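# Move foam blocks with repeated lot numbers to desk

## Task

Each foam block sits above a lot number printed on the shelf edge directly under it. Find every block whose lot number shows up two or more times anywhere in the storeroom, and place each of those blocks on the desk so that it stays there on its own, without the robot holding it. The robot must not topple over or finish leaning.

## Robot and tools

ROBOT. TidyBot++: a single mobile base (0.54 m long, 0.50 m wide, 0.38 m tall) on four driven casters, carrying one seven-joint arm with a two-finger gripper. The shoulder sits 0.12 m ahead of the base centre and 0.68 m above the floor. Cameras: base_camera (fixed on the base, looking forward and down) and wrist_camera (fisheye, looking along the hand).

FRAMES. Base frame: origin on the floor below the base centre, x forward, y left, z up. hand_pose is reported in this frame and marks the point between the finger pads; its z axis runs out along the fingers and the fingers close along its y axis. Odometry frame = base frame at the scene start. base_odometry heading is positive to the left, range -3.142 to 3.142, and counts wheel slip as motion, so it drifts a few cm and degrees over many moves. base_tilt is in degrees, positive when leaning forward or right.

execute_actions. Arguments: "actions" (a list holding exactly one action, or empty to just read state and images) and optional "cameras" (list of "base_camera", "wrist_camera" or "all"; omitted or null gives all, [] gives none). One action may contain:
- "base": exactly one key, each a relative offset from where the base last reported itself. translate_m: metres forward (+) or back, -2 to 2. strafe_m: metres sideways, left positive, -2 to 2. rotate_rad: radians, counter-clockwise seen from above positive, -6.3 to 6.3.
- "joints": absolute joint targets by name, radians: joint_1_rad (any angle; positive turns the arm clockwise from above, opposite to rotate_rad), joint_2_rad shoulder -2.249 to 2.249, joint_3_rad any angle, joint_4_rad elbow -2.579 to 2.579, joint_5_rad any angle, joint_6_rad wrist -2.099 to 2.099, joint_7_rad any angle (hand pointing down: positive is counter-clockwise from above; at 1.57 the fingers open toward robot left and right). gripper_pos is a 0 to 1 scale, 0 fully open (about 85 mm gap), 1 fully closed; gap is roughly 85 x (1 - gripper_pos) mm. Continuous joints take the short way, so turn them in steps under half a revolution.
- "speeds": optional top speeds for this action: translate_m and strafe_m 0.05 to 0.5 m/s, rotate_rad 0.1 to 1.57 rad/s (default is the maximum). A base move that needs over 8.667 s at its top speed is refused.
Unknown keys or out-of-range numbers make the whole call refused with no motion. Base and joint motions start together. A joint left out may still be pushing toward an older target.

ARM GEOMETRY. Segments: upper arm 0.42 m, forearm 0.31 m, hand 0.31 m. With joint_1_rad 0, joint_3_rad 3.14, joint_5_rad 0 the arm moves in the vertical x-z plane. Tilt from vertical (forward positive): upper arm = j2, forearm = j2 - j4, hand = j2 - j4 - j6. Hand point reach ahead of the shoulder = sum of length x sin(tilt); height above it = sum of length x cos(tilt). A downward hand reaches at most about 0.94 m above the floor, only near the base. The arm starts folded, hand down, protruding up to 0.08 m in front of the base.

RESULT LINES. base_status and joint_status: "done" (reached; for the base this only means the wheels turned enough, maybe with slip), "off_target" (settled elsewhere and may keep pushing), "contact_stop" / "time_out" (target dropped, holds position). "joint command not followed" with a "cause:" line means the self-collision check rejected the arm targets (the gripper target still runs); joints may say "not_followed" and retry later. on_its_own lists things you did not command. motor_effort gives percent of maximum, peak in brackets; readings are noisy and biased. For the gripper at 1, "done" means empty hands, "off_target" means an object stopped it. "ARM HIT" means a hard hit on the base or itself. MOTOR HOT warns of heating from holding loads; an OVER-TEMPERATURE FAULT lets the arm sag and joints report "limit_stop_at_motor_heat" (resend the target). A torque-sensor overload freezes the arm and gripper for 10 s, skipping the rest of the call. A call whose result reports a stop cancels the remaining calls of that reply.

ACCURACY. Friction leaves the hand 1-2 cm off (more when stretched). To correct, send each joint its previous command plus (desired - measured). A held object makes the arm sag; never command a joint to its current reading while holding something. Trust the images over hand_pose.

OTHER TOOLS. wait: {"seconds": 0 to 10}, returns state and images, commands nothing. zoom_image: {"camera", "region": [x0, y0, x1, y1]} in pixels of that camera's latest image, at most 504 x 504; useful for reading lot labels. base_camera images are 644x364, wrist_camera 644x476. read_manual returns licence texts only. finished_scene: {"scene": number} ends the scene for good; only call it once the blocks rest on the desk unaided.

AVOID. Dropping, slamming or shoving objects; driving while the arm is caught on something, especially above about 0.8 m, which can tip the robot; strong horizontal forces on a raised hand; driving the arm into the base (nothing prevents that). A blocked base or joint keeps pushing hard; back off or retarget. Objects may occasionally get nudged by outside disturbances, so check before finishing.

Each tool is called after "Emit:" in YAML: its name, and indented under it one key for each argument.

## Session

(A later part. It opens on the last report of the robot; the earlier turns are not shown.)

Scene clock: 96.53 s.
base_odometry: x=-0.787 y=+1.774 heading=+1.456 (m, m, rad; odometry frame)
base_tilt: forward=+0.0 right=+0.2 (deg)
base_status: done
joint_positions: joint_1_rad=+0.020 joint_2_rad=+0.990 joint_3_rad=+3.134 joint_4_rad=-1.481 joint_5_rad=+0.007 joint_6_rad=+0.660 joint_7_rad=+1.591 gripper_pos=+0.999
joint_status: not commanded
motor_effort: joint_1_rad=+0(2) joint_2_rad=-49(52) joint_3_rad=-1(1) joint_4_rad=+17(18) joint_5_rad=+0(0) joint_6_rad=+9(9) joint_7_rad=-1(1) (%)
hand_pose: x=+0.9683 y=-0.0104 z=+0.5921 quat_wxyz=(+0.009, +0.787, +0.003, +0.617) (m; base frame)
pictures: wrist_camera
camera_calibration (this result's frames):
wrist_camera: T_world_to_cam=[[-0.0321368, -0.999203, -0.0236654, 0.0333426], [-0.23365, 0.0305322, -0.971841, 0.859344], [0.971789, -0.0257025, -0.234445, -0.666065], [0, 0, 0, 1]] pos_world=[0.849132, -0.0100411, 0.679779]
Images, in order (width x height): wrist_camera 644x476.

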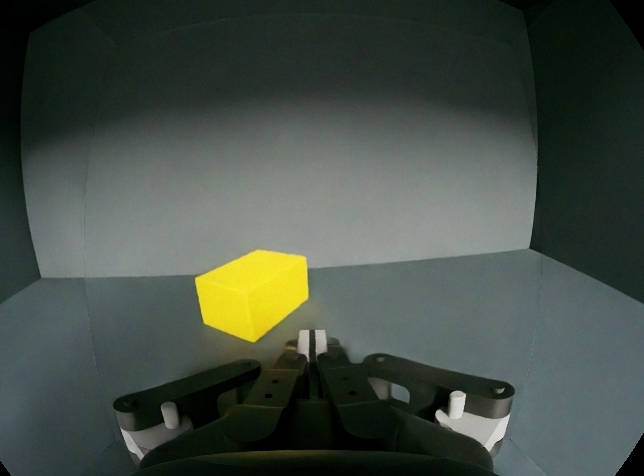

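Emit:
execute_actions:
  actions:
    - {"base":{"strafe_m":0.05},"speeds":{"strafe_m":0.05}}
  cameras: ["wrist_camera"]

Emit:
execute_actions:
  actions:
    - {"base":{"translate_m":0.08},"speeds":{"translate_m":0.05}}
  cameras: ["wrist_camera"]

Scene clock: 102.83 s.
base_odometry: x=-0.837 y=+1.779 heading=+1.456 (m, m, rad; odometry frame)
base_tilt: forward=+0.0 right=+0.0 (deg)
base_status: done
joint_positions: joint_1_rad=+0.021 joint_2_rad=+0.990 joint_3_rad=+3.134 joint_4_rad=-1.481 joint_5_rad=+0.007 joint_6_rad=+0.660 joint_7_rad=+1.591 gripper_pos=+0.999
joint_status: not commanded
motor_effort: joint_1_rad=+1(6) joint_2_rad=-50(51) joint_3_rad=+0(3) joint_4_rad=+17(17) joint_5_rad=+0(0) joint_6_rad=+9(9) joint_7_rad=-1(0) (%)
hand_pose: x=+0.9683 y=-0.0108 z=+0.5921 quat_wxyz=(+0.009, +0.787, +0.003, +0.617) (m; base frame)
pictures: wrist_camera
camera_calibration (this result's frames):
wrist_camera: T_world_to_cam=[[-0.0325117, -0.999191, -0.0236659, 0.0333875], [-0.233639, 0.0306202, -0.971841, 0.859343], [0.97178, -0.0260669, -0.234446, -0.666064], [0, 0, 0, 1]] pos_world=[0.849129, -0.010315, 0.679779]
Images, in order (width x height): wrist_camera 644x476.

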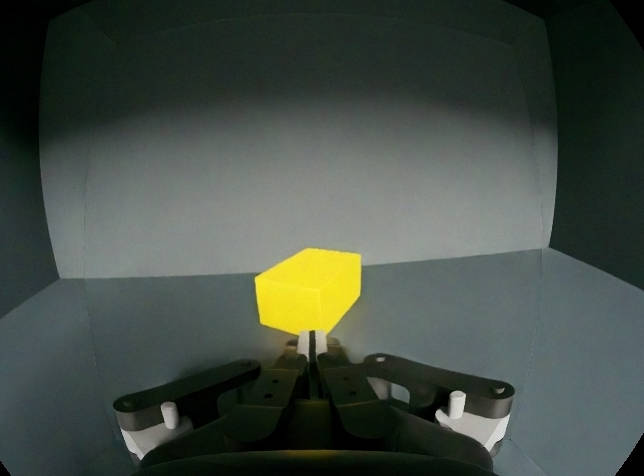

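Scene clock: 104.87 s.
base_odometry: x=-0.828 y=+1.859 heading=+1.456 (m, m, rad; odometry frame)
base_tilt: forward=+0.1 right=+0.1 (deg)
base_status: done
joint_positions: joint_1_rad=+0.021 joint_2_rad=+0.990 joint_3_rad=+3.134 joint_4_rad=-1.481 joint_5_rad=+0.007 joint_6_rad=+0.660 joint_7_rad=+1.591 gripper_pos=+0.999
joint_status: not commanded
motor_effort: joint_1_rad=+0(3) joint_2_rad=-51(52) joint_3_rad=+0(2) joint_4_rad=+17(18) joint_5_rad=+0(0) joint_6_rad=+9(9) joint_7_rad=-1(0) (%)
hand_pose: x=+0.9683 y=-0.0108 z=+0.5921 quat_wxyz=(+0.009, +0.787, +0.003, +0.617) (m; base frame)
pictures: wrist_camera
camera_calibration (this result's frames):
wrist_camera: T_world_to_cam=[[-0.0325118, -0.999191, -0.023666, 0.0333878], [-0.233613, 0.0306197, -0.971847, 0.859342], [0.971786, -0.0260678, -0.234419, -0.666096], [0, 0, 0, 1]] pos_world=[0.849142, -0.0103157, 0.679793]
Images, in order (width x height): wrist_camera 644x476.

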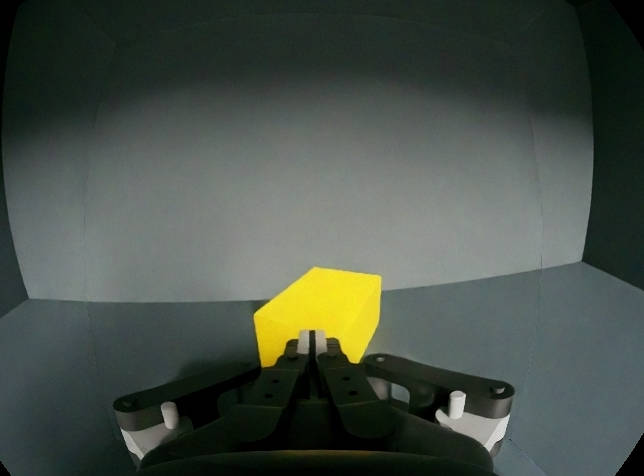

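Emit:
execute_actions:
  actions:
    - {"base":{"translate_m":0.025},"speeds":{"translate_m":0.05}}
  cameras: []

Emit:
execute_actions:
  actions:
    - {"base":{"translate_m":-0.03},"speeds":{"translate_m":0.05},"joints":{"gripper_pos":0}}
  cameras: ["wrist_camera"]

Scene clock: 108.70 s.
base_odometry: x=-0.825 y=+1.884 heading=+1.457 (m, m, rad; odometry frame)
base_tilt: forward=+0.0 right=+0.1 (deg)
base_status: done
joint_positions: joint_1_rad=+0.021 joint_2_rad=+0.990 joint_3_rad=+3.134 joint_4_rad=-1.481 joint_5_rad=+0.007 joint_6_rad=+0.660 joint_7_rad=+1.591 gripper_pos=+0.999
joint_status: not commanded
motor_effort: joint_1_rad=+0(4) joint_2_rad=-50(52) joint_3_rad=-1(2) joint_4_rad=+17(18) joint_5_rad=+0(0) joint_6_rad=+9(9) joint_7_rad=-1(1) (%)
hand_pose: x=+0.9684 y=-0.0108 z=+0.5922 quat_wxyz=(+0.009, +0.787, +0.003, +0.617) (m; base frame)
pictures: none
No camera images: the call's "cameras" was empty. Leave "cameras" out to get every camera's image.

Scene clock: 109.80 s.
base_odometry: x=-0.828 y=+1.854 heading=+1.456 (m, m, rad; odometry frame)
base_tilt: forward=+0.0 right=+0.0 (deg)
base_status: done
joint_positions: joint_1_rad=+0.021 joint_2_rad=+0.990 joint_3_rad=+3.134 joint_4_rad=-1.481 joint_5_rad=+0.007 joint_6_rad=+0.660 joint_7_rad=+1.591 gripper_pos=+0.000
joint_status: all done
motor_effort: joint_1_rad=-1(5) joint_2_rad=-51(53) joint_3_rad=-1(2) joint_4_rad=+17(18) joint_5_rad=+0(1) joint_6_rad=+9(9) joint_7_rad=-1(1) (%)
hand_pose: x=+0.9684 y=-0.0108 z=+0.5922 quat_wxyz=(+0.009, +0.787, +0.003, +0.617) (m; base frame)
pictures: wrist_camera
camera_calibration (this result's frames):
wrist_camera: T_world_to_cam=[[-0.0325105, -0.999191, -0.023667, 0.0333883], [-0.233538, 0.0306183, -0.971866, 0.859324], [0.971804, -0.0260687, -0.234344, -0.666184], [0, 0, 0, 1]] pos_world=[0.849171, -0.0103163, 0.679821]
Images, in order (width x height): wrist_camera 644x476.

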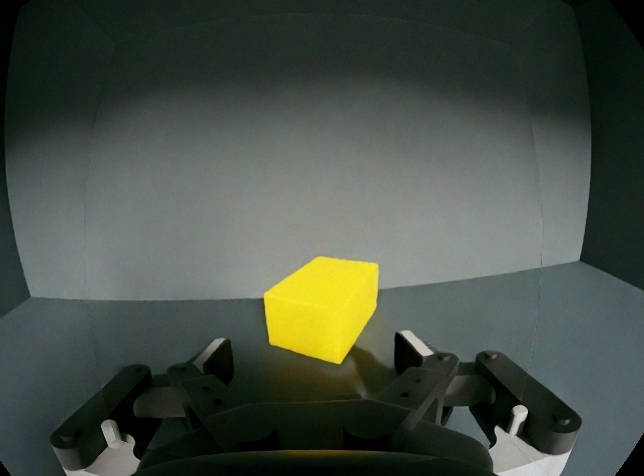

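Emit:
execute_actions:
  actions:
    - {"base":{"translate_m":0.085},"speeds":{"translate_m":0.06}}
  cameras: ["wrist_camera"]

Emit:
execute_actions:
  actions:
    - {"joints":{"gripper_pos":1}}
  cameras: ["wrist_camera"]

Scene clock: 115.73 s.
base_odometry: x=-0.819 y=+1.938 heading=+1.457 (m, m, rad; odometry frame)
base_tilt: forward=+0.0 right=+0.1 (deg)
base_status: done
joint_positions: joint_1_rad=+0.021 joint_2_rad=+0.990 joint_3_rad=+3.134 joint_4_rad=-1.481 joint_5_rad=+0.007 joint_6_rad=+0.660 joint_7_rad=+1.591 gripper_pos=+0.000
joint_status: not commanded
motor_effort: joint_1_rad=+0(3) joint_2_rad=-49(52) joint_3_rad=-1(2) joint_4_rad=+17(18) joint_5_rad=+0(0) joint_6_rad=+8(9) joint_7_rad=+0(1) (%)
hand_pose: x=+0.9684 y=-0.0108 z=+0.5922 quat_wxyz=(+0.009, +0.787, +0.003, +0.617) (m; base frame)
pictures: wrist_camera
camera_calibration (this result's frames):
wrist_camera: T_world_to_cam=[[-0.0325099, -0.999191, -0.0236673, 0.0333883], [-0.233518, 0.030618, -0.97187, 0.859315], [0.971809, -0.0260687, -0.234324, -0.666209], [0, 0, 0, 1]] pos_world=[0.849179, -0.0103163, 0.679824]
Images, in order (width x height): wrist_camera 644x476.

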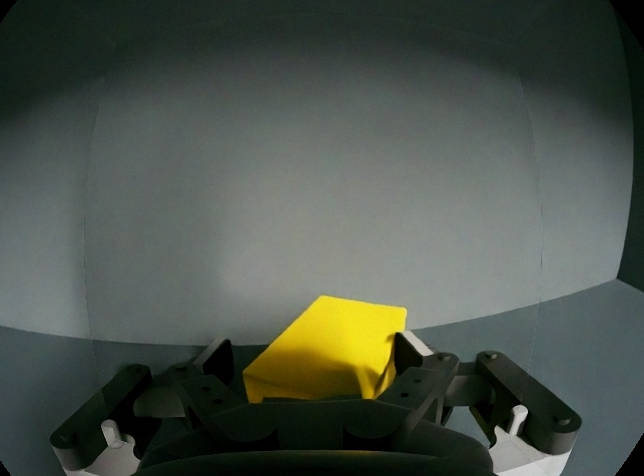

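Scene clock: 116.83 s.
base_odometry: x=-0.819 y=+1.938 heading=+1.457 (m, m, rad; odometry frame)
base_tilt: forward=+0.1 right=+0.1 (deg)
base_status: not commanded
joint_positions: joint_1_rad=+0.021 joint_2_rad=+0.988 joint_3_rad=+3.134 joint_4_rad=-1.480 joint_5_rad=+0.007 joint_6_rad=+0.660 joint_7_rad=+1.593 gripper_pos=+0.309
joint_status: gripper_pos off_target (ended at +0.309, target +1.000)
motor_effort: joint_1_rad=+0(4) joint_2_rad=-48(50) joint_3_rad=+0(2) joint_4_rad=+16(17) joint_5_rad=+0(1) joint_6_rad=+8(9) joint_7_rad=-1(1) (%)
hand_pose: x=+0.9687 y=-0.0109 z=+0.5943 quat_wxyz=(+0.009, +0.786, +0.004, +0.618) (m; base frame)
pictures: wrist_camera
camera_calibration (this result's frames):
wrist_camera: T_world_to_cam=[[-0.0322773, -0.999229, -0.0223291, 0.0322842], [-0.230897, 0.0291912, -0.97254, 0.859315], [0.972443, -0.0262352, -0.231662, -0.668259], [0, 0, 0, 1]] pos_world=[0.849299, -0.010357, 0.681629]
Images, in order (width x height): wrist_camera 644x476.

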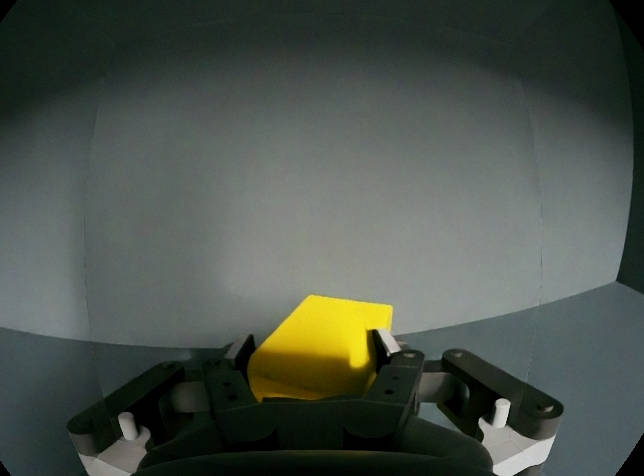

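Emit:
execute_actions:
  actions:
    - {"base":{"translate_m":-0.55},"joints":{"joint_2_rad":0.93}}
  cameras: ["wrist_camera"]

Emit:
execute_actions:
  actions:
    - {"joints":{"joint_2_rad":0.2,"joint_4_rad":-1.9,"joint_6_rad":0.3}}
  cameras: []

Emit:
execute_actions:
  actions:
    - {"base":{"rotate_rad":-3.3},"speeds":{"rotate_rad":1.2}}

Scene clock: 124.40 s.
base_odometry: x=-0.882 y=+1.392 heading=+1.457 (m, m, rad; odometry frame)
base_tilt: forward=+0.0 right=+0.0 (deg)
base_status: done
joint_positions: joint_1_rad=+0.021 joint_2_rad=+0.949 joint_3_rad=+3.134 joint_4_rad=-1.479 joint_5_rad=+0.007 joint_6_rad=+0.659 joint_7_rad=+1.593 gripper_pos=+0.309
joint_status: all done
motor_effort: joint_1_rad=+0(5) joint_2_rad=-49(53) joint_3_rad=+0(3) joint_4_rad=+17(20) joint_5_rad=+0(0) joint_6_rad=+9(10) joint_7_rad=+0(1) (%)
hand_pose: x=+0.9718 y=-0.0108 z=+0.6282 quat_wxyz=(+0.010, +0.773, +0.004, +0.634) (m; base frame)
pictures: wrist_camera
camera_calibration (this result's frames):
wrist_camera: T_world_to_cam=[[-0.031183, -0.999253, -0.0228259, 0.0324935], [-0.191735, 0.0283931, -0.981036, 0.860297], [0.980951, -0.0262151, -0.192477, -0.696297], [0, 0, 0, 1]] pos_world=[0.848995, -0.0102109, 0.710703]
Images, in order (width x height): wrist_camera 644x476.

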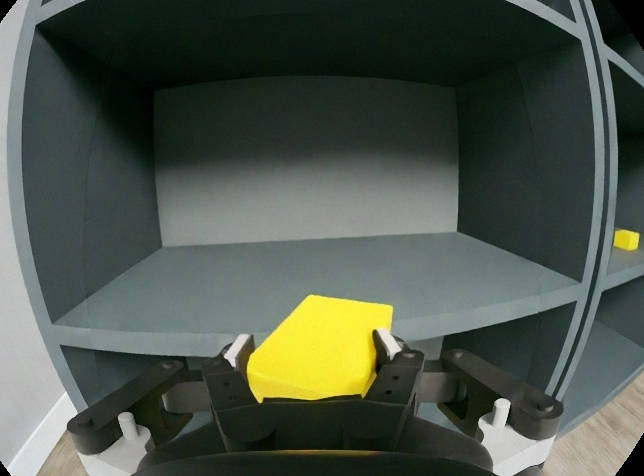

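Scene clock: 126.40 s.
base_odometry: x=-0.882 y=+1.392 heading=+1.457 (m, m, rad; odometry frame)
base_tilt: forward=+0.0 right=+0.0 (deg)
base_status: not commanded
joint_positions: joint_1_rad=+0.021 joint_2_rad=+0.218 joint_3_rad=+3.134 joint_4_rad=-1.882 joint_5_rad=+0.007 joint_6_rad=+0.322 joint_7_rad=+1.593 gripper_pos=+0.309
joint_status: all done
motor_effort: joint_1_rad=+0(0) joint_2_rad=-31(52) joint_3_rad=-1(1) joint_4_rad=+22(23) joint_5_rad=+0(1) joint_6_rad=+9(11) joint_7_rad=-1(1) (%)
hand_pose: x=+0.7860 y=-0.0071 z=+0.8699 quat_wxyz=(+0.012, +0.776, +0.006, +0.630) (m; base frame)
pictures: none
No camera images: the call's "cameras" was empty. Leave "cameras" out to get every camera's image.

Scene clock: 130.20 s.
base_odometry: x=-0.882 y=+1.392 heading=-1.842 (m, m, rad; odometry frame)
base_tilt: forward=+0.0 right=+0.1 (deg)
base_status: done
joint_positions: joint_1_rad=+0.021 joint_2_rad=+0.218 joint_3_rad=+3.132 joint_4_rad=-1.882 joint_5_rad=+0.007 joint_6_rad=+0.322 joint_7_rad=+1.593 gripper_pos=+0.309
joint_status: not commanded
motor_effort: joint_1_rad=+1(4) joint_2_rad=-31(32) joint_3_rad=+0(3) joint_4_rad=+22(22) joint_5_rad=+0(1) joint_6_rad=+9(9) joint_7_rad=-1(1) (%)
hand_pose: x=+0.7859 y=-0.0065 z=+0.8697 quat_wxyz=(+0.011, +0.777, +0.006, +0.630) (m; base frame)
pictures: base_camera, wrist_camera
camera_calibration (this result's frames):
wrist_camera: T_world_to_cam=[[-0.029231, -0.99943, -0.0169111, 0.0297814], [-0.201456, 0.0224616, -0.97924, 1.06739], [0.979061, -0.0252173, -0.201998, -0.457532], [0, 0, 0, 1]] pos_world=[0.663855, -0.00574867, 0.953317]
Images, in order (width x height): base_camera 644x364, wrist_camera 644x476.

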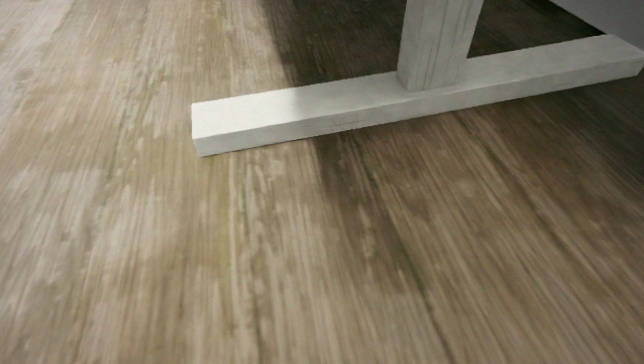

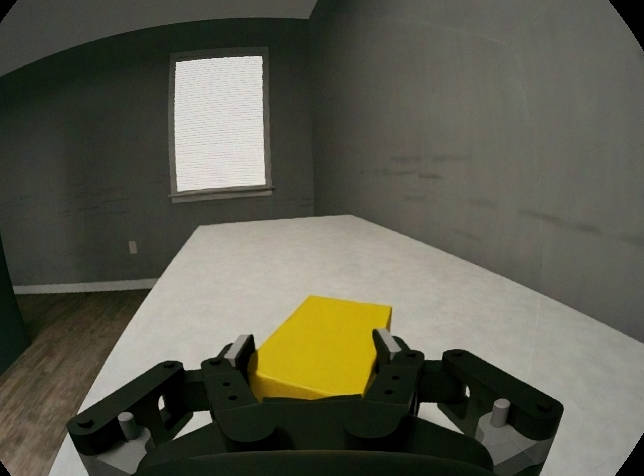

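Well over the desk.

Emit:
execute_actions:
  actions:
    - {"joints":{"joint_2_rad":0.41,"joint_6_rad":0.45}}
  cameras: []

Emit:
execute_actions:
  actions:
    - {"joints":{"gripper_pos":0}}
  cameras: ["wrist_camera"]

Emit:
execute_actions:
  actions:
    - {"joints":{"joint_2_rad":0.1,"joint_6_rad":0.2}}
  cameras: ["wrist_camera"]

Emit:
execute_actions:
  actions:
    - {"base":{"rotate_rad":3.41}}
  cameras: []

Emit:
execute_actions:
  actions:
    - {"base":{"strafe_m":-1.1},"joints":{"joint_2_rad":1.0,"joint_4_rad":-1.47,"joint_6_rad":0.64}}
  cameras: ["wrist_camera"]

Scene clock: 136.07 s.
base_odometry: x=-0.882 y=+1.392 heading=-1.842 (m, m, rad; odometry frame)
base_tilt: forward=+0.0 right=+0.0 (deg)
base_status: not commanded
joint_positions: joint_1_rad=+0.021 joint_2_rad=+0.395 joint_3_rad=+3.132 joint_4_rad=-1.885 joint_5_rad=+0.007 joint_6_rad=+0.433 joint_7_rad=+1.594 gripper_pos=+0.309
joint_status: all done
motor_effort: joint_1_rad=+0(0) joint_2_rad=-34(37) joint_3_rad=+0(1) joint_4_rad=+19(22) joint_5_rad=+0(1) joint_6_rad=+9(8) joint_7_rad=-1(1) (%)
hand_pose: x=+0.8189 y=-0.0071 z=+0.7811 quat_wxyz=(+0.010, +0.797, +0.006, +0.603) (m; base frame)
pictures: none
No camera images: the call's "cameras" was empty. Leave "cameras" out to get every camera's image.

Scene clock: 137.17 s.
base_odometry: x=-0.882 y=+1.392 heading=-1.842 (m, m, rad; odometry frame)
base_tilt: forward=+0.1 right=+0.1 (deg)
base_status: not commanded
joint_positions: joint_1_rad=+0.021 joint_2_rad=+0.395 joint_3_rad=+3.132 joint_4_rad=-1.885 joint_5_rad=+0.007 joint_6_rad=+0.433 joint_7_rad=+1.594 gripper_pos=+0.000
joint_status: all done
motor_effort: joint_1_rad=+0(0) joint_2_rad=-34(36) joint_3_rad=-1(1) joint_4_rad=+19(20) joint_5_rad=+0(0) joint_6_rad=+9(9) joint_7_rad=+0(0) (%)
hand_pose: x=+0.8189 y=-0.0071 z=+0.7811 quat_wxyz=(+0.010, +0.797, +0.006, +0.603) (m; base frame)
pictures: wrist_camera
camera_calibration (this result's frames):
wrist_camera: T_world_to_cam=[[-0.0298048, -0.999415, -0.0167686, 0.0291046], [-0.267185, 0.0241315, -0.963343, 1.02873], [0.963184, -0.0242319, -0.267748, -0.443462], [0, 0, 0, 1]] pos_world=[0.702865, -0.00648318, 0.872773]
Images, in order (width x height): wrist_camera 644x476.

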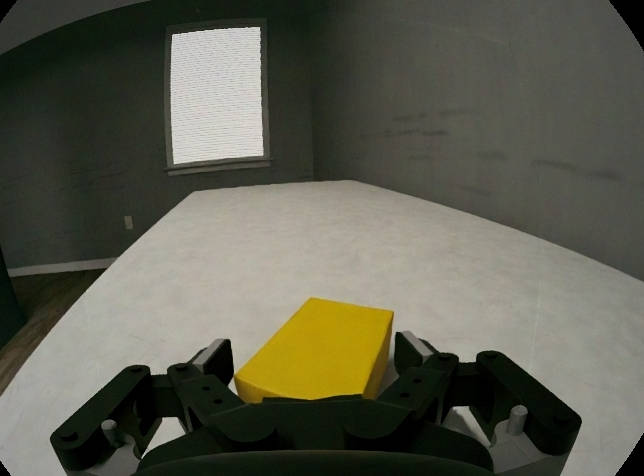

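Scene clock: 138.63 s.
base_odometry: x=-0.882 y=+1.392 heading=-1.842 (m, m, rad; odometry frame)
base_tilt: forward=+0.0 right=+0.1 (deg)
base_status: not commanded
joint_positions: joint_1_rad=+0.021 joint_2_rad=+0.105 joint_3_rad=+3.132 joint_4_rad=-1.885 joint_5_rad=+0.007 joint_6_rad=+0.226 joint_7_rad=+1.594 gripper_pos=+0.000
joint_status: all done
motor_effort: joint_1_rad=+0(0) joint_2_rad=-27(36) joint_3_rad=+0(0) joint_4_rad=+22(22) joint_5_rad=+0(0) joint_6_rad=+9(10) joint_7_rad=-1(1) (%)
hand_pose: x=+0.7556 y=-0.0061 z=+0.9130 quat_wxyz=(+0.012, +0.772, +0.007, +0.636) (m; base frame)
pictures: wrist_camera
camera_calibration (this result's frames):
wrist_camera: T_world_to_cam=[[-0.0292288, -0.999463, -0.0148453, 0.0281753], [-0.186538, 0.0200447, -0.982243, 1.09519], [0.982013, -0.0259406, -0.187023, -0.435039], [0, 0, 0, 1]] pos_world=[0.63233, -0.00507774, 0.994794]
Images, in order (width x height): wrist_camera 644x476.

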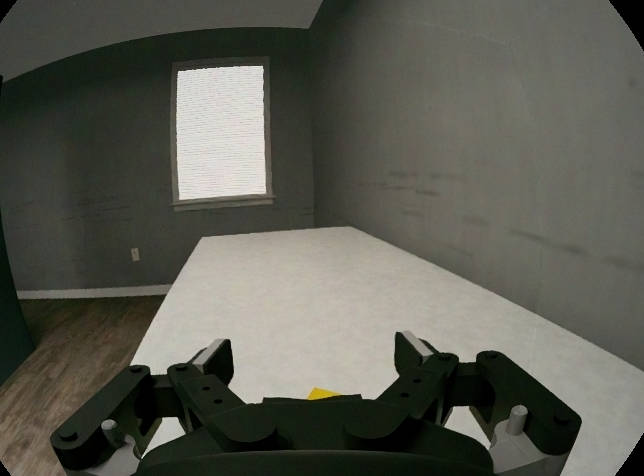

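Scene clock: 142.20 s.
base_odometry: x=-0.882 y=+1.392 heading=+1.567 (m, m, rad; odometry frame)
base_tilt: forward=+0.0 right=+0.1 (deg)
base_status: done
joint_positions: joint_1_rad=+0.023 joint_2_rad=+0.105 joint_3_rad=+3.133 joint_4_rad=-1.885 joint_5_rad=+0.007 joint_6_rad=+0.226 joint_7_rad=+1.594 gripper_pos=+0.000
joint_status: not commanded
motor_effort: joint_1_rad=+0(3) joint_2_rad=-27(30) joint_3_rad=+0(3) joint_4_rad=+22(22) joint_5_rad=+0(0) joint_6_rad=+9(9) joint_7_rad=-1(1) (%)
hand_pose: x=+0.7556 y=-0.0078 z=+0.9129 quat_wxyz=(+0.013, +0.772, +0.006, +0.636) (m; base frame)
pictures: none
No camera images: the call's "cameras" was empty. Leave "cameras" out to get every camera's image.

Scene clock: 145.73 s.
base_odometry: x=+0.219 y=+1.389 heading=+1.568 (m, m, rad; odometry frame)
base_tilt: forward=+0.1 right=+0.0 (deg)
base_status: done
joint_positions: joint_1_rad=+0.024 joint_2_rad=+0.989 joint_3_rad=+3.133 joint_4_rad=-1.493 joint_5_rad=+0.007 joint_6_rad=+0.614 joint_7_rad=+1.594 gripper_pos=+0.000
joint_status: all done
motor_effort: joint_1_rad=-1(5) joint_2_rad=-49(52) joint_3_rad=-1(2) joint_4_rad=+17(22) joint_5_rad=+0(1) joint_6_rad=+9(9) joint_7_rad=+0(1) (%)
hand_pose: x=+0.9608 y=-0.0125 z=+0.5735 quat_wxyz=(+0.010, +0.804, +0.003, +0.595) (m; base frame)
pictures: wrist_camera
camera_calibration (this result's frames):
wrist_camera: T_world_to_cam=[[-0.0353008, -0.999159, -0.0208824, 0.0320334], [-0.28778, 0.0301733, -0.957221, 0.883168], [0.957046, -0.0277811, -0.288603, -0.617983], [0, 0, 0, 1]] pos_world=[0.846727, -0.0118099, 0.667704]
Images, in order (width x height): wrist_camera 644x476.

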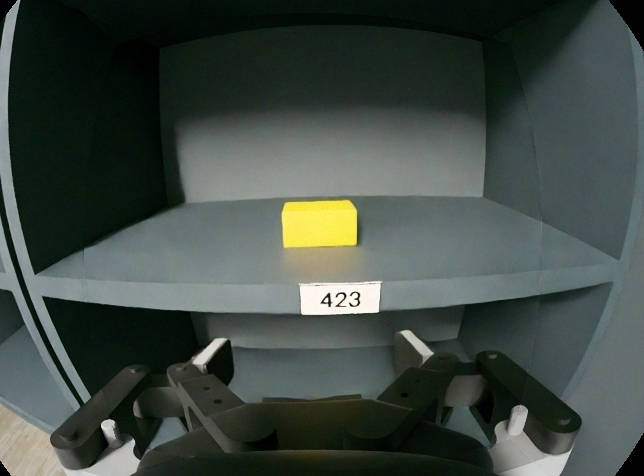

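Emit:
execute_actions:
  actions:
    - {"base":{"strafe_m":-0.032},"speeds":{"strafe_m":0.05},"joints":{"joint_6_rad":0.69,"gripper_pos":1}}
  cameras: []

Emit:
execute_actions:
  actions:
    - {"base":{"translate_m":0.27},"speeds":{"translate_m":0.1}}
  cameras: ["wrist_camera"]

Emit:
execute_actions:
  actions:
    - {"base":{"translate_m":-0.3},"joints":{}}
  cameras: ["wrist_camera"]

Scene clock: 153.03 s.
base_odometry: x=+0.251 y=+1.389 heading=+1.568 (m, m, rad; odometry frame)
base_tilt: forward=+0.1 right=+0.1 (deg)
base_status: done
joint_positions: joint_1_rad=+0.022 joint_2_rad=+0.990 joint_3_rad=+3.133 joint_4_rad=-1.489 joint_5_rad=+0.007 joint_6_rad=+0.670 joint_7_rad=+1.594 gripper_pos=+0.999
joint_status: all done
motor_effort: joint_1_rad=-1(5) joint_2_rad=-50(51) joint_3_rad=-2(2) joint_4_rad=+17(18) joint_5_rad=+0(0) joint_6_rad=+9(10) joint_7_rad=-1(1) (%)
hand_pose: x=+0.9667 y=-0.0115 z=+0.5921 quat_wxyz=(+0.010, +0.786, +0.003, +0.618) (m; base frame)
pictures: none
No camera images: the call's "cameras" was empty. Leave "cameras" out to get every camera's image.

Scene clock: 156.20 s.
base_odometry: x=+0.252 y=+1.659 heading=+1.568 (m, m, rad; odometry frame)
base_tilt: forward=+0.0 right=+0.1 (deg)
base_status: done
joint_positions: joint_1_rad=+0.022 joint_2_rad=+0.990 joint_3_rad=+3.133 joint_4_rad=-1.487 joint_5_rad=+0.007 joint_6_rad=+0.670 joint_7_rad=+1.594 gripper_pos=+0.999
joint_status: not commanded
motor_effort: joint_1_rad=+0(1) joint_2_rad=-48(52) joint_3_rad=+0(1) joint_4_rad=+16(18) joint_5_rad=+0(0) joint_6_rad=+8(9) joint_7_rad=-1(1) (%)
hand_pose: x=+0.9673 y=-0.0115 z=+0.5930 quat_wxyz=(+0.010, +0.785, +0.003, +0.619) (m; base frame)
pictures: wrist_camera
camera_calibration (this result's frames):
wrist_camera: T_world_to_cam=[[-0.0328138, -0.999216, -0.0221634, 0.032015], [-0.228502, 0.0290882, -0.973109, 0.855697], [0.97299, -0.026867, -0.229277, -0.669124], [0, 0, 0, 1]] pos_world=[0.84763, -0.0108781, 0.679981]
Images, in order (width x height): wrist_camera 644x476.

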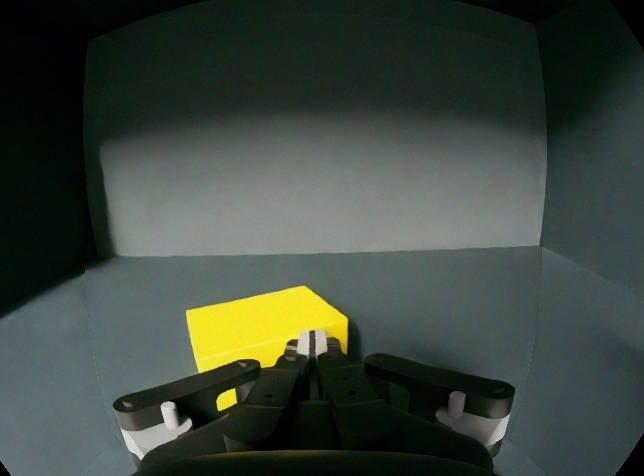

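action 0: "joints" must map at least one joint name to a target

Emit:
execute_actions:
  actions:
    - {"base":{"translate_m":0.07},"speeds":{"translate_m":0.07}}
  cameras: ["wrist_camera"]

Emit:
execute_actions:
  actions:
    - {"base":{"translate_m":-0.35}}
  cameras: ["wrist_camera"]

Emit:
execute_actions:
  actions:
    - {"base":{"strafe_m":0.95},"joints":{"gripper_pos":0}}
  cameras: []

Emit:
execute_actions:
  actions:
    - {"base":{"rotate_rad":-0.6},"speeds":{"rotate_rad":0.6}}
  cameras: []

Emit:
execute_actions:
  actions:
    - {"base":{"translate_m":0.35}}
  cameras: ["wrist_camera"]

Scene clock: 164.87 s.
base_odometry: x=+0.252 y=+1.729 heading=+1.568 (m, m, rad; odometry frame)
base_tilt: forward=+0.0 right=+0.0 (deg)
base_status: done
joint_positions: joint_1_rad=+0.022 joint_2_rad=+0.990 joint_3_rad=+3.133 joint_4_rad=-1.486 joint_5_rad=+0.007 joint_6_rad=+0.670 joint_7_rad=+1.594 gripper_pos=+0.999
joint_status: not commanded
motor_effort: joint_1_rad=-1(4) joint_2_rad=-50(51) joint_3_rad=-1(2) joint_4_rad=+17(18) joint_5_rad=+0(0) joint_6_rad=+9(9) joint_7_rad=-1(1) (%)
hand_pose: x=+0.9675 y=-0.0115 z=+0.5933 quat_wxyz=(+0.010, +0.785, +0.003, +0.619) (m; base frame)
pictures: wrist_camera
camera_calibration (this result's frames):
wrist_camera: T_world_to_cam=[[-0.0328044, -0.999216, -0.022174, 0.0320199], [-0.227854, 0.0290785, -0.973261, 0.855512], [0.973143, -0.0268748, -0.228629, -0.669807], [0, 0, 0, 1]] pos_world=[0.847799, -0.0108832, 0.68021]
Images, in order (width x height): wrist_camera 644x476.

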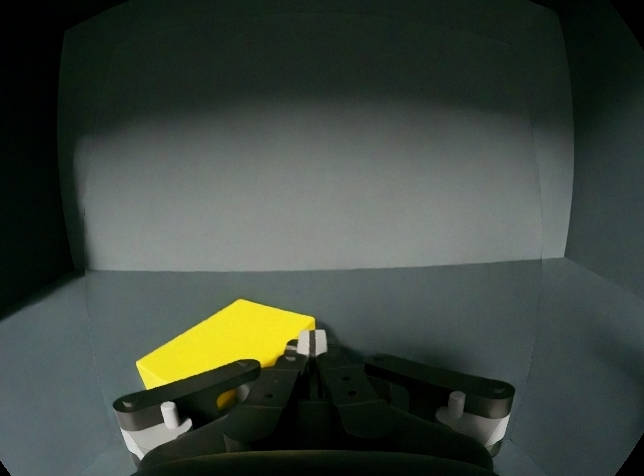

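Scene clock: 166.93 s.
base_odometry: x=+0.251 y=+1.379 heading=+1.568 (m, m, rad; odometry frame)
base_tilt: forward=+0.0 right=+0.0 (deg)
base_status: done
joint_positions: joint_1_rad=+0.022 joint_2_rad=+0.990 joint_3_rad=+3.133 joint_4_rad=-1.482 joint_5_rad=+0.007 joint_6_rad=+0.670 joint_7_rad=+1.594 gripper_pos=+0.999
joint_status: not commanded
motor_effort: joint_1_rad=+0(4) joint_2_rad=-51(53) joint_3_rad=+0(2) joint_4_rad=+17(18) joint_5_rad=+0(0) joint_6_rad=+9(9) joint_7_rad=-1(0) (%)
hand_pose: x=+0.9687 y=-0.0116 z=+0.5949 quat_wxyz=(+0.010, +0.784, +0.003, +0.621) (m; base frame)
pictures: wrist_camera
camera_calibration (this result's frames):
wrist_camera: T_world_to_cam=[[-0.0327824, -0.999215, -0.0222352, 0.0320521], [-0.224428, 0.0290385, -0.974058, 0.854533], [0.973939, -0.0269417, -0.225204, -0.673396], [0, 0, 0, 1]] pos_world=[0.848679, -0.0109299, 0.681426]
Images, in order (width x height): wrist_camera 644x476.

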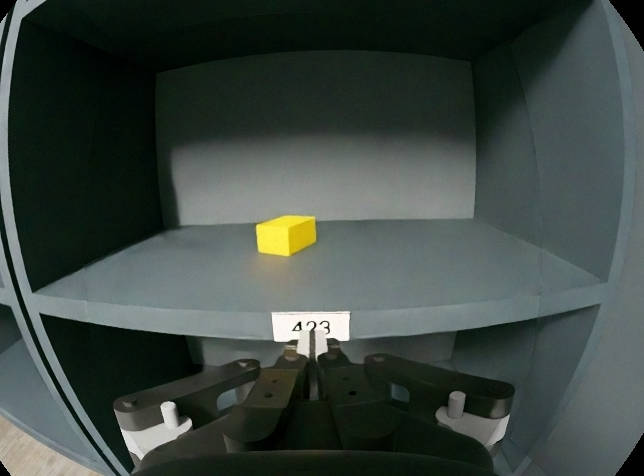

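Scene clock: 170.20 s.
base_odometry: x=-0.699 y=+1.381 heading=+1.568 (m, m, rad; odometry frame)
base_tilt: forward=+0.0 right=+0.0 (deg)
base_status: done
joint_positions: joint_1_rad=+0.021 joint_2_rad=+0.990 joint_3_rad=+3.133 joint_4_rad=-1.482 joint_5_rad=+0.007 joint_6_rad=+0.670 joint_7_rad=+1.594 gripper_pos=+0.000
joint_status: all done
motor_effort: joint_1_rad=+0(5) joint_2_rad=-50(51) joint_3_rad=+0(3) joint_4_rad=+17(18) joint_5_rad=+0(1) joint_6_rad=+9(9) joint_7_rad=+0(0) (%)
hand_pose: x=+0.9687 y=-0.0103 z=+0.5949 quat_wxyz=(+0.009, +0.784, +0.004, +0.621) (m; base frame)
pictures: none
No camera images: the call's "cameras" was empty. Leave "cameras" out to get every camera's image.

Scene clock: 172.10 s.
base_odometry: x=-0.699 y=+1.381 heading=+0.968 (m, m, rad; odometry frame)
base_tilt: forward=-0.1 right=+0.1 (deg)
base_status: done
joint_positions: joint_1_rad=+0.027 joint_2_rad=+0.990 joint_3_rad=+3.132 joint_4_rad=-1.482 joint_5_rad=+0.007 joint_6_rad=+0.670 joint_7_rad=+1.594 gripper_pos=+0.000
joint_status: not commanded
motor_effort: joint_1_rad=+0(7) joint_2_rad=-49(52) joint_3_rad=-1(4) joint_4_rad=+17(18) joint_5_rad=+0(1) joint_6_rad=+8(9) joint_7_rad=-1(1) (%)
hand_pose: x=+0.9686 y=-0.0148 z=+0.5949 quat_wxyz=(+0.011, +0.784, +0.002, +0.621) (m; base frame)
pictures: none
No camera images: the call's "cameras" was empty. Leave "cameras" out to get every camera's image.

Scene clock: 174.10 s.
base_odometry: x=-0.500 y=+1.670 heading=+0.967 (m, m, rad; odometry frame)
base_tilt: forward=+0.0 right=+0.1 (deg)
base_status: done
joint_positions: joint_1_rad=+0.027 joint_2_rad=+0.990 joint_3_rad=+3.132 joint_4_rad=-1.481 joint_5_rad=+0.007 joint_6_rad=+0.670 joint_7_rad=+1.594 gripper_pos=+0.000
joint_status: not commanded
motor_effort: joint_1_rad=+0(2) joint_2_rad=-51(52) joint_3_rad=-1(1) joint_4_rad=+17(18) joint_5_rad=+0(1) joint_6_rad=+9(9) joint_7_rad=+0(1) (%)
hand_pose: x=+0.9691 y=-0.0148 z=+0.5954 quat_wxyz=(+0.011, +0.784, +0.002, +0.621) (m; base frame)
pictures: wrist_camera
camera_calibration (this result's frames):
wrist_camera: T_world_to_cam=[[-0.0366299, -0.999062, -0.0230956, 0.0330899], [-0.22291, 0.0306973, -0.974356, 0.853949], [0.974151, -0.0305423, -0.223825, -0.674822], [0, 0, 0, 1]] pos_world=[0.848944, -0.0137657, 0.681772]
Images, in order (width x height): wrist_camera 644x476.

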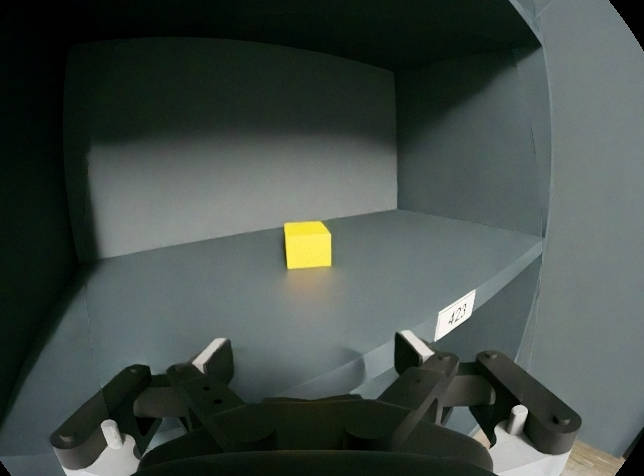

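Emit:
execute_actions:
  actions:
    - {"base":{"translate_m":0.17},"speeds":{"translate_m":0.15},"joints":{"joint_1_rad":0.0}}
  cameras: ["wrist_camera"]

Scene clock: 178.30 s.
base_odometry: x=-0.403 y=+1.810 heading=+0.967 (m, m, rad; odometry frame)
base_tilt: forward=+0.0 right=+0.0 (deg)
base_status: done
joint_positions: joint_1_rad=+0.019 joint_2_rad=+0.990 joint_3_rad=+3.132 joint_4_rad=-1.481 joint_5_rad=+0.007 joint_6_rad=+0.670 joint_7_rad=+1.594 gripper_pos=+0.000
joint_status: all done
motor_effort: joint_1_rad=+0(4) joint_2_rad=-51(51) joint_3_rad=-1(2) joint_4_rad=+17(18) joint_5_rad=+0(0) joint_6_rad=+9(9) joint_7_rad=-1(0) (%)
hand_pose: x=+0.9692 y=-0.0086 z=+0.5955 quat_wxyz=(+0.008, +0.783, +0.004, +0.621) (m; base frame)
pictures: wrist_camera
camera_calibration (this result's frames):
wrist_camera: T_world_to_cam=[[-0.0292621, -0.999305, -0.0230979, 0.0322145], [-0.222988, 0.0290516, -0.974388, 0.853938], [0.974382, -0.0233621, -0.223683, -0.674991], [0, 0, 0, 1]] pos_world=[0.849059, -0.00838532, 0.681827]
Images, in order (width x height): wrist_camera 644x476.

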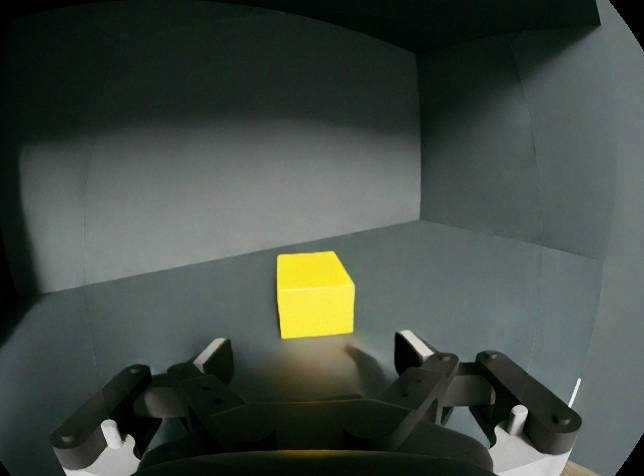

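Emit:
execute_actions:
  actions:
    - {"base":{"translate_m":0.115},"speeds":{"translate_m":0.1}}
  cameras: ["wrist_camera"]

Emit:
execute_actions:
  actions:
    - {"joints":{"gripper_pos":1}}
  cameras: ["wrist_camera"]

Scene clock: 182.37 s.
base_odometry: x=-0.338 y=+1.904 heading=+0.966 (m, m, rad; odometry frame)
base_tilt: forward=+0.0 right=+0.1 (deg)
base_status: done
joint_positions: joint_1_rad=+0.019 joint_2_rad=+0.990 joint_3_rad=+3.132 joint_4_rad=-1.481 joint_5_rad=+0.007 joint_6_rad=+0.670 joint_7_rad=+1.594 gripper_pos=+0.000
joint_status: not commanded
motor_effort: joint_1_rad=+0(3) joint_2_rad=-49(52) joint_3_rad=-1(2) joint_4_rad=+16(18) joint_5_rad=+0(0) joint_6_rad=+8(9) joint_7_rad=-1(1) (%)
hand_pose: x=+0.9692 y=-0.0083 z=+0.5955 quat_wxyz=(+0.008, +0.783, +0.005, +0.621) (m; base frame)
pictures: wrist_camera
camera_calibration (this result's frames):
wrist_camera: T_world_to_cam=[[-0.0289018, -0.999315, -0.0230992, 0.0321722], [-0.222902, 0.0289701, -0.97441, 0.853914], [0.974412, -0.0230134, -0.223586, -0.67509], [0, 0, 0, 1]] pos_world=[0.849085, -0.00812392, 0.681864]
Images, in order (width x height): wrist_camera 644x476.

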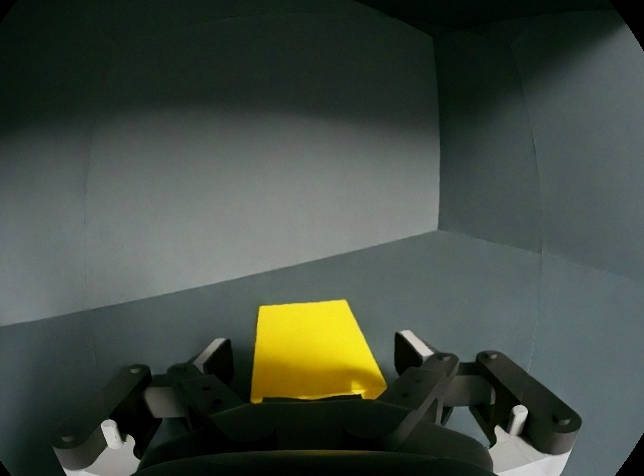

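Scene clock: 183.47 s.
base_odometry: x=-0.338 y=+1.904 heading=+0.966 (m, m, rad; odometry frame)
base_tilt: forward=+0.0 right=+0.0 (deg)
base_status: not commanded
joint_positions: joint_1_rad=+0.019 joint_2_rad=+0.990 joint_3_rad=+3.132 joint_4_rad=-1.481 joint_5_rad=+0.007 joint_6_rad=+0.672 joint_7_rad=+1.594 gripper_pos=+0.384
joint_status: gripper_pos off_target (ended at +0.384, target +1.000)
motor_effort: joint_1_rad=+0(0) joint_2_rad=-48(51) joint_3_rad=+0(0) joint_4_rad=+16(17) joint_5_rad=+0(0) joint_6_rad=+8(9) joint_7_rad=-1(0) (%)
hand_pose: x=+0.9694 y=-0.0083 z=+0.5960 quat_wxyz=(+0.008, +0.783, +0.005, +0.622) (m; base frame)
pictures: wrist_camera
camera_calibration (this result's frames):
wrist_camera: T_world_to_cam=[[-0.0288699, -0.999315, -0.0231329, 0.0321734], [-0.221301, 0.0289581, -0.974776, 0.853091], [0.974778, -0.0230223, -0.221986, -0.6764], [0, 0, 0, 1]] pos_world=[0.849059, -0.00812488, 0.682165]
Images, in order (width x height): wrist_camera 644x476.

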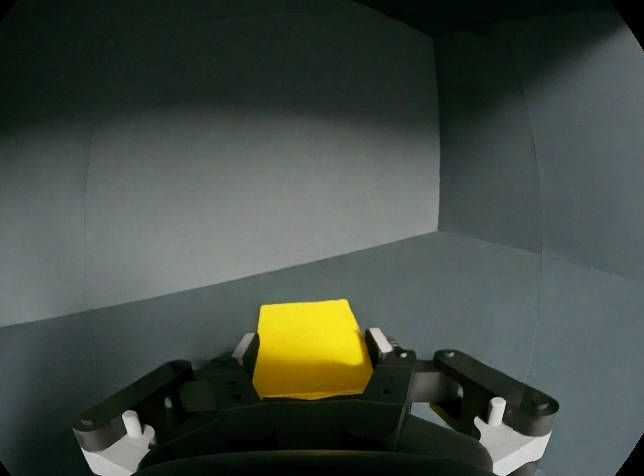

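Emit:
execute_actions:
  actions:
    - {"base":{"translate_m":-0.45},"joints":{"joint_2_rad":0.93}}
  cameras: []

Emit:
execute_actions:
  actions:
    - {"joints":{"joint_2_rad":0.2,"joint_4_rad":-1.9,"joint_6_rad":0.3}}
  cameras: []

Emit:
execute_actions:
  actions:
    - {"base":{"rotate_rad":-2.54}}
  cameras: []

Emit:
execute_actions:
  actions:
    - {"base":{"strafe_m":0.3}}

Emit:
execute_actions:
  actions:
    - {"base":{"translate_m":1.6}}
  cameras: []

Emit:
execute_actions:
  actions:
    - {"base":{"rotate_rad":-1.57}}

Scene clock: 193.30 s.
base_odometry: x=-0.594 y=+1.534 heading=+0.965 (m, m, rad; odometry frame)
base_tilt: forward=+0.1 right=+0.1 (deg)
base_status: done
joint_positions: joint_1_rad=+0.017 joint_2_rad=+0.946 joint_3_rad=+3.132 joint_4_rad=-1.479 joint_5_rad=+0.007 joint_6_rad=+0.673 joint_7_rad=+1.594 gripper_pos=+0.384
joint_status: all done
motor_effort: joint_1_rad=+0(3) joint_2_rad=-49(53) joint_3_rad=-1(2) joint_4_rad=+18(20) joint_5_rad=+0(0) joint_6_rad=+9(10) joint_7_rad=-1(0) (%)
hand_pose: x=+0.9728 y=-0.0064 z=+0.6345 quat_wxyz=(+0.008, +0.768, +0.006, +0.640) (m; base frame)
pictures: none
No camera images: the call's "cameras" was empty. Leave "cameras" out to get every camera's image.

Scene clock: 195.30 s.
base_odometry: x=-0.594 y=+1.534 heading=+0.965 (m, m, rad; odometry frame)
base_tilt: forward=+0.0 right=+0.1 (deg)
base_status: not commanded
joint_positions: joint_1_rad=+0.017 joint_2_rad=+0.217 joint_3_rad=+3.132 joint_4_rad=-1.881 joint_5_rad=+0.007 joint_6_rad=+0.323 joint_7_rad=+1.594 gripper_pos=+0.384
joint_status: all done
motor_effort: joint_1_rad=+0(0) joint_2_rad=-31(53) joint_3_rad=-1(1) joint_4_rad=+22(23) joint_5_rad=+0(0) joint_6_rad=+9(9) joint_7_rad=-1(1) (%)
hand_pose: x=+0.7860 y=-0.0033 z=+0.8710 quat_wxyz=(+0.010, +0.776, +0.009, +0.631) (m; base frame)
pictures: none
No camera images: the call's "cameras" was empty. Leave "cameras" out to get every camera's image.

Scene clock: 198.20 s.
base_odometry: x=-0.594 y=+1.534 heading=-1.574 (m, m, rad; odometry frame)
base_tilt: forward=+0.0 right=+0.1 (deg)
base_status: done
joint_positions: joint_1_rad=+0.008 joint_2_rad=+0.217 joint_3_rad=+3.132 joint_4_rad=-1.881 joint_5_rad=+0.007 joint_6_rad=+0.322 joint_7_rad=+1.594 gripper_pos=+0.384
joint_status: not commanded
motor_effort: joint_1_rad=+0(3) joint_2_rad=-30(33) joint_3_rad=+0(3) joint_4_rad=+22(22) joint_5_rad=+0(0) joint_6_rad=+9(9) joint_7_rad=+0(1) (%)
hand_pose: x=+0.7859 y=+0.0025 z=+0.8708 quat_wxyz=(+0.007, +0.776, +0.012, +0.631) (m; base frame)
pictures: none
No camera images: the call's "cameras" was empty. Leave "cameras" out to get every camera's image.

Scene clock: 200.07 s.
base_odometry: x=-0.294 y=+1.533 heading=-1.575 (m, m, rad; odometry frame)
base_tilt: forward=+0.0 right=+0.0 (deg)
base_status: done
joint_positions: joint_1_rad=+0.004 joint_2_rad=+0.217 joint_3_rad=+3.132 joint_4_rad=-1.881 joint_5_rad=+0.007 joint_6_rad=+0.322 joint_7_rad=+1.594 gripper_pos=+0.384
joint_status: not commanded
motor_effort: joint_1_rad=+0(4) joint_2_rad=-31(31) joint_3_rad=+0(2) joint_4_rad=+21(22) joint_5_rad=+0(0) joint_6_rad=+9(9) joint_7_rad=-1(0) (%)
hand_pose: x=+0.7859 y=+0.0049 z=+0.8708 quat_wxyz=(+0.006, +0.776, +0.013, +0.631) (m; base frame)
pictures: base_camera, wrist_camera
camera_calibration (this result's frames):
wrist_camera: T_world_to_cam=[[-0.0117533, -0.999803, -0.0160042, 0.02676], [-0.19966, 0.0180295, -0.979699, 1.0673], [0.979795, -0.00831931, -0.199832, -0.459611], [0, 0, 0, 1]] pos_world=[0.663736, 0.00368824, 0.954213]
Images, in order (width x height): base_camera 644x364, wrist_camera 644x476.

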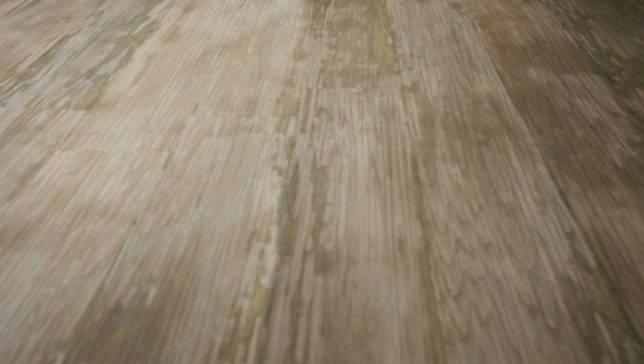

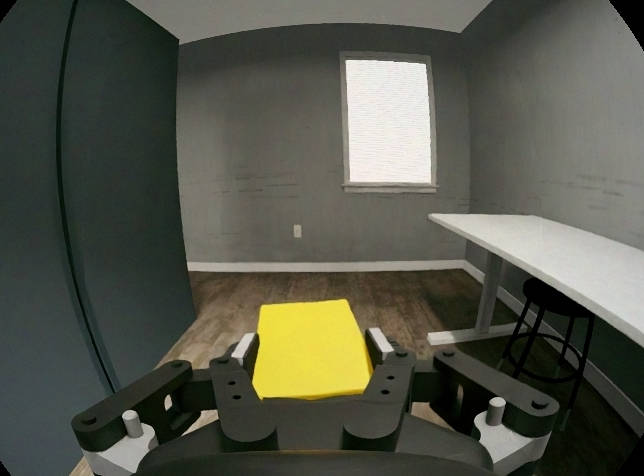

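Scene clock: 204.60 s.
base_odometry: x=-0.299 y=-0.067 heading=-1.574 (m, m, rad; odometry frame)
base_tilt: forward=+0.0 right=+0.0 (deg)
base_status: done
joint_positions: joint_1_rad=+0.004 joint_2_rad=+0.214 joint_3_rad=+3.132 joint_4_rad=-1.884 joint_5_rad=+0.007 joint_6_rad=+0.321 joint_7_rad=+1.594 gripper_pos=+0.384
joint_status: not commanded
motor_effort: joint_1_rad=+0(2) joint_2_rad=-31(34) joint_3_rad=-1(2) joint_4_rad=+22(23) joint_5_rad=+0(0) joint_6_rad=+9(10) joint_7_rad=-1(1) (%)
hand_pose: x=+0.7846 y=+0.0049 z=+0.8705 quat_wxyz=(+0.006, +0.776, +0.013, +0.630) (m; base frame)
pictures: none
No camera images: the call's "cameras" was empty. Leave "cameras" out to get every camera's image.

Scene clock: 206.93 s.
base_odometry: x=-0.299 y=-0.067 heading=+3.139 (m, m, rad; odometry frame)
base_tilt: forward=+0.0 right=+0.1 (deg)
base_status: done
joint_positions: joint_1_rad=+0.008 joint_2_rad=+0.214 joint_3_rad=+3.136 joint_4_rad=-1.884 joint_5_rad=+0.007 joint_6_rad=+0.321 joint_7_rad=+1.594 gripper_pos=+0.384
joint_status: not commanded
motor_effort: joint_1_rad=+0(4) joint_2_rad=-30(33) joint_3_rad=+0(4) joint_4_rad=+22(22) joint_5_rad=+0(1) joint_6_rad=+9(9) joint_7_rad=-1(1) (%)
hand_pose: x=+0.7847 y=-0.0002 z=+0.8705 quat_wxyz=(+0.009, +0.776, +0.011, +0.630) (m; base frame)
pictures: base_camera, wrist_camera
camera_calibration (this result's frames):
wrist_camera: T_world_to_cam=[[-0.0196708, -0.999693, -0.015083, 0.0270609], [-0.201308, 0.0187372, -0.979349, 1.06778], [0.979331, -0.0162282, -0.201614, -0.456563], [0, 0, 0, 1]] pos_world=[0.662612, -0.000363941, 0.954091]
Images, in order (width x height): base_camera 644x364, wrist_camera 644x476.

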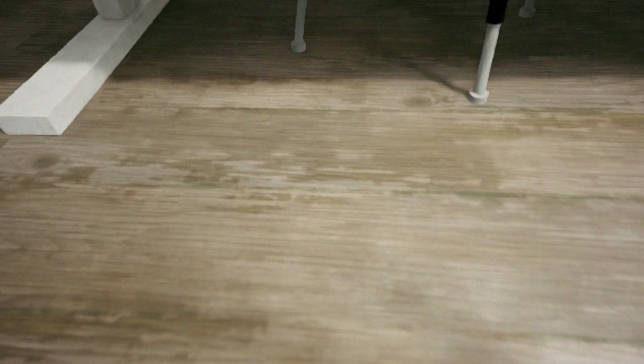

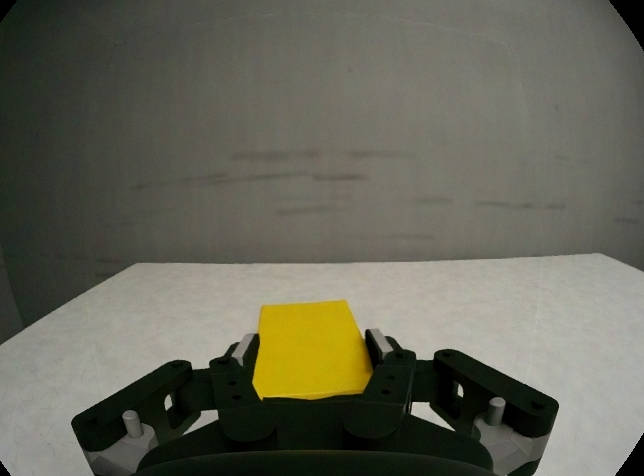

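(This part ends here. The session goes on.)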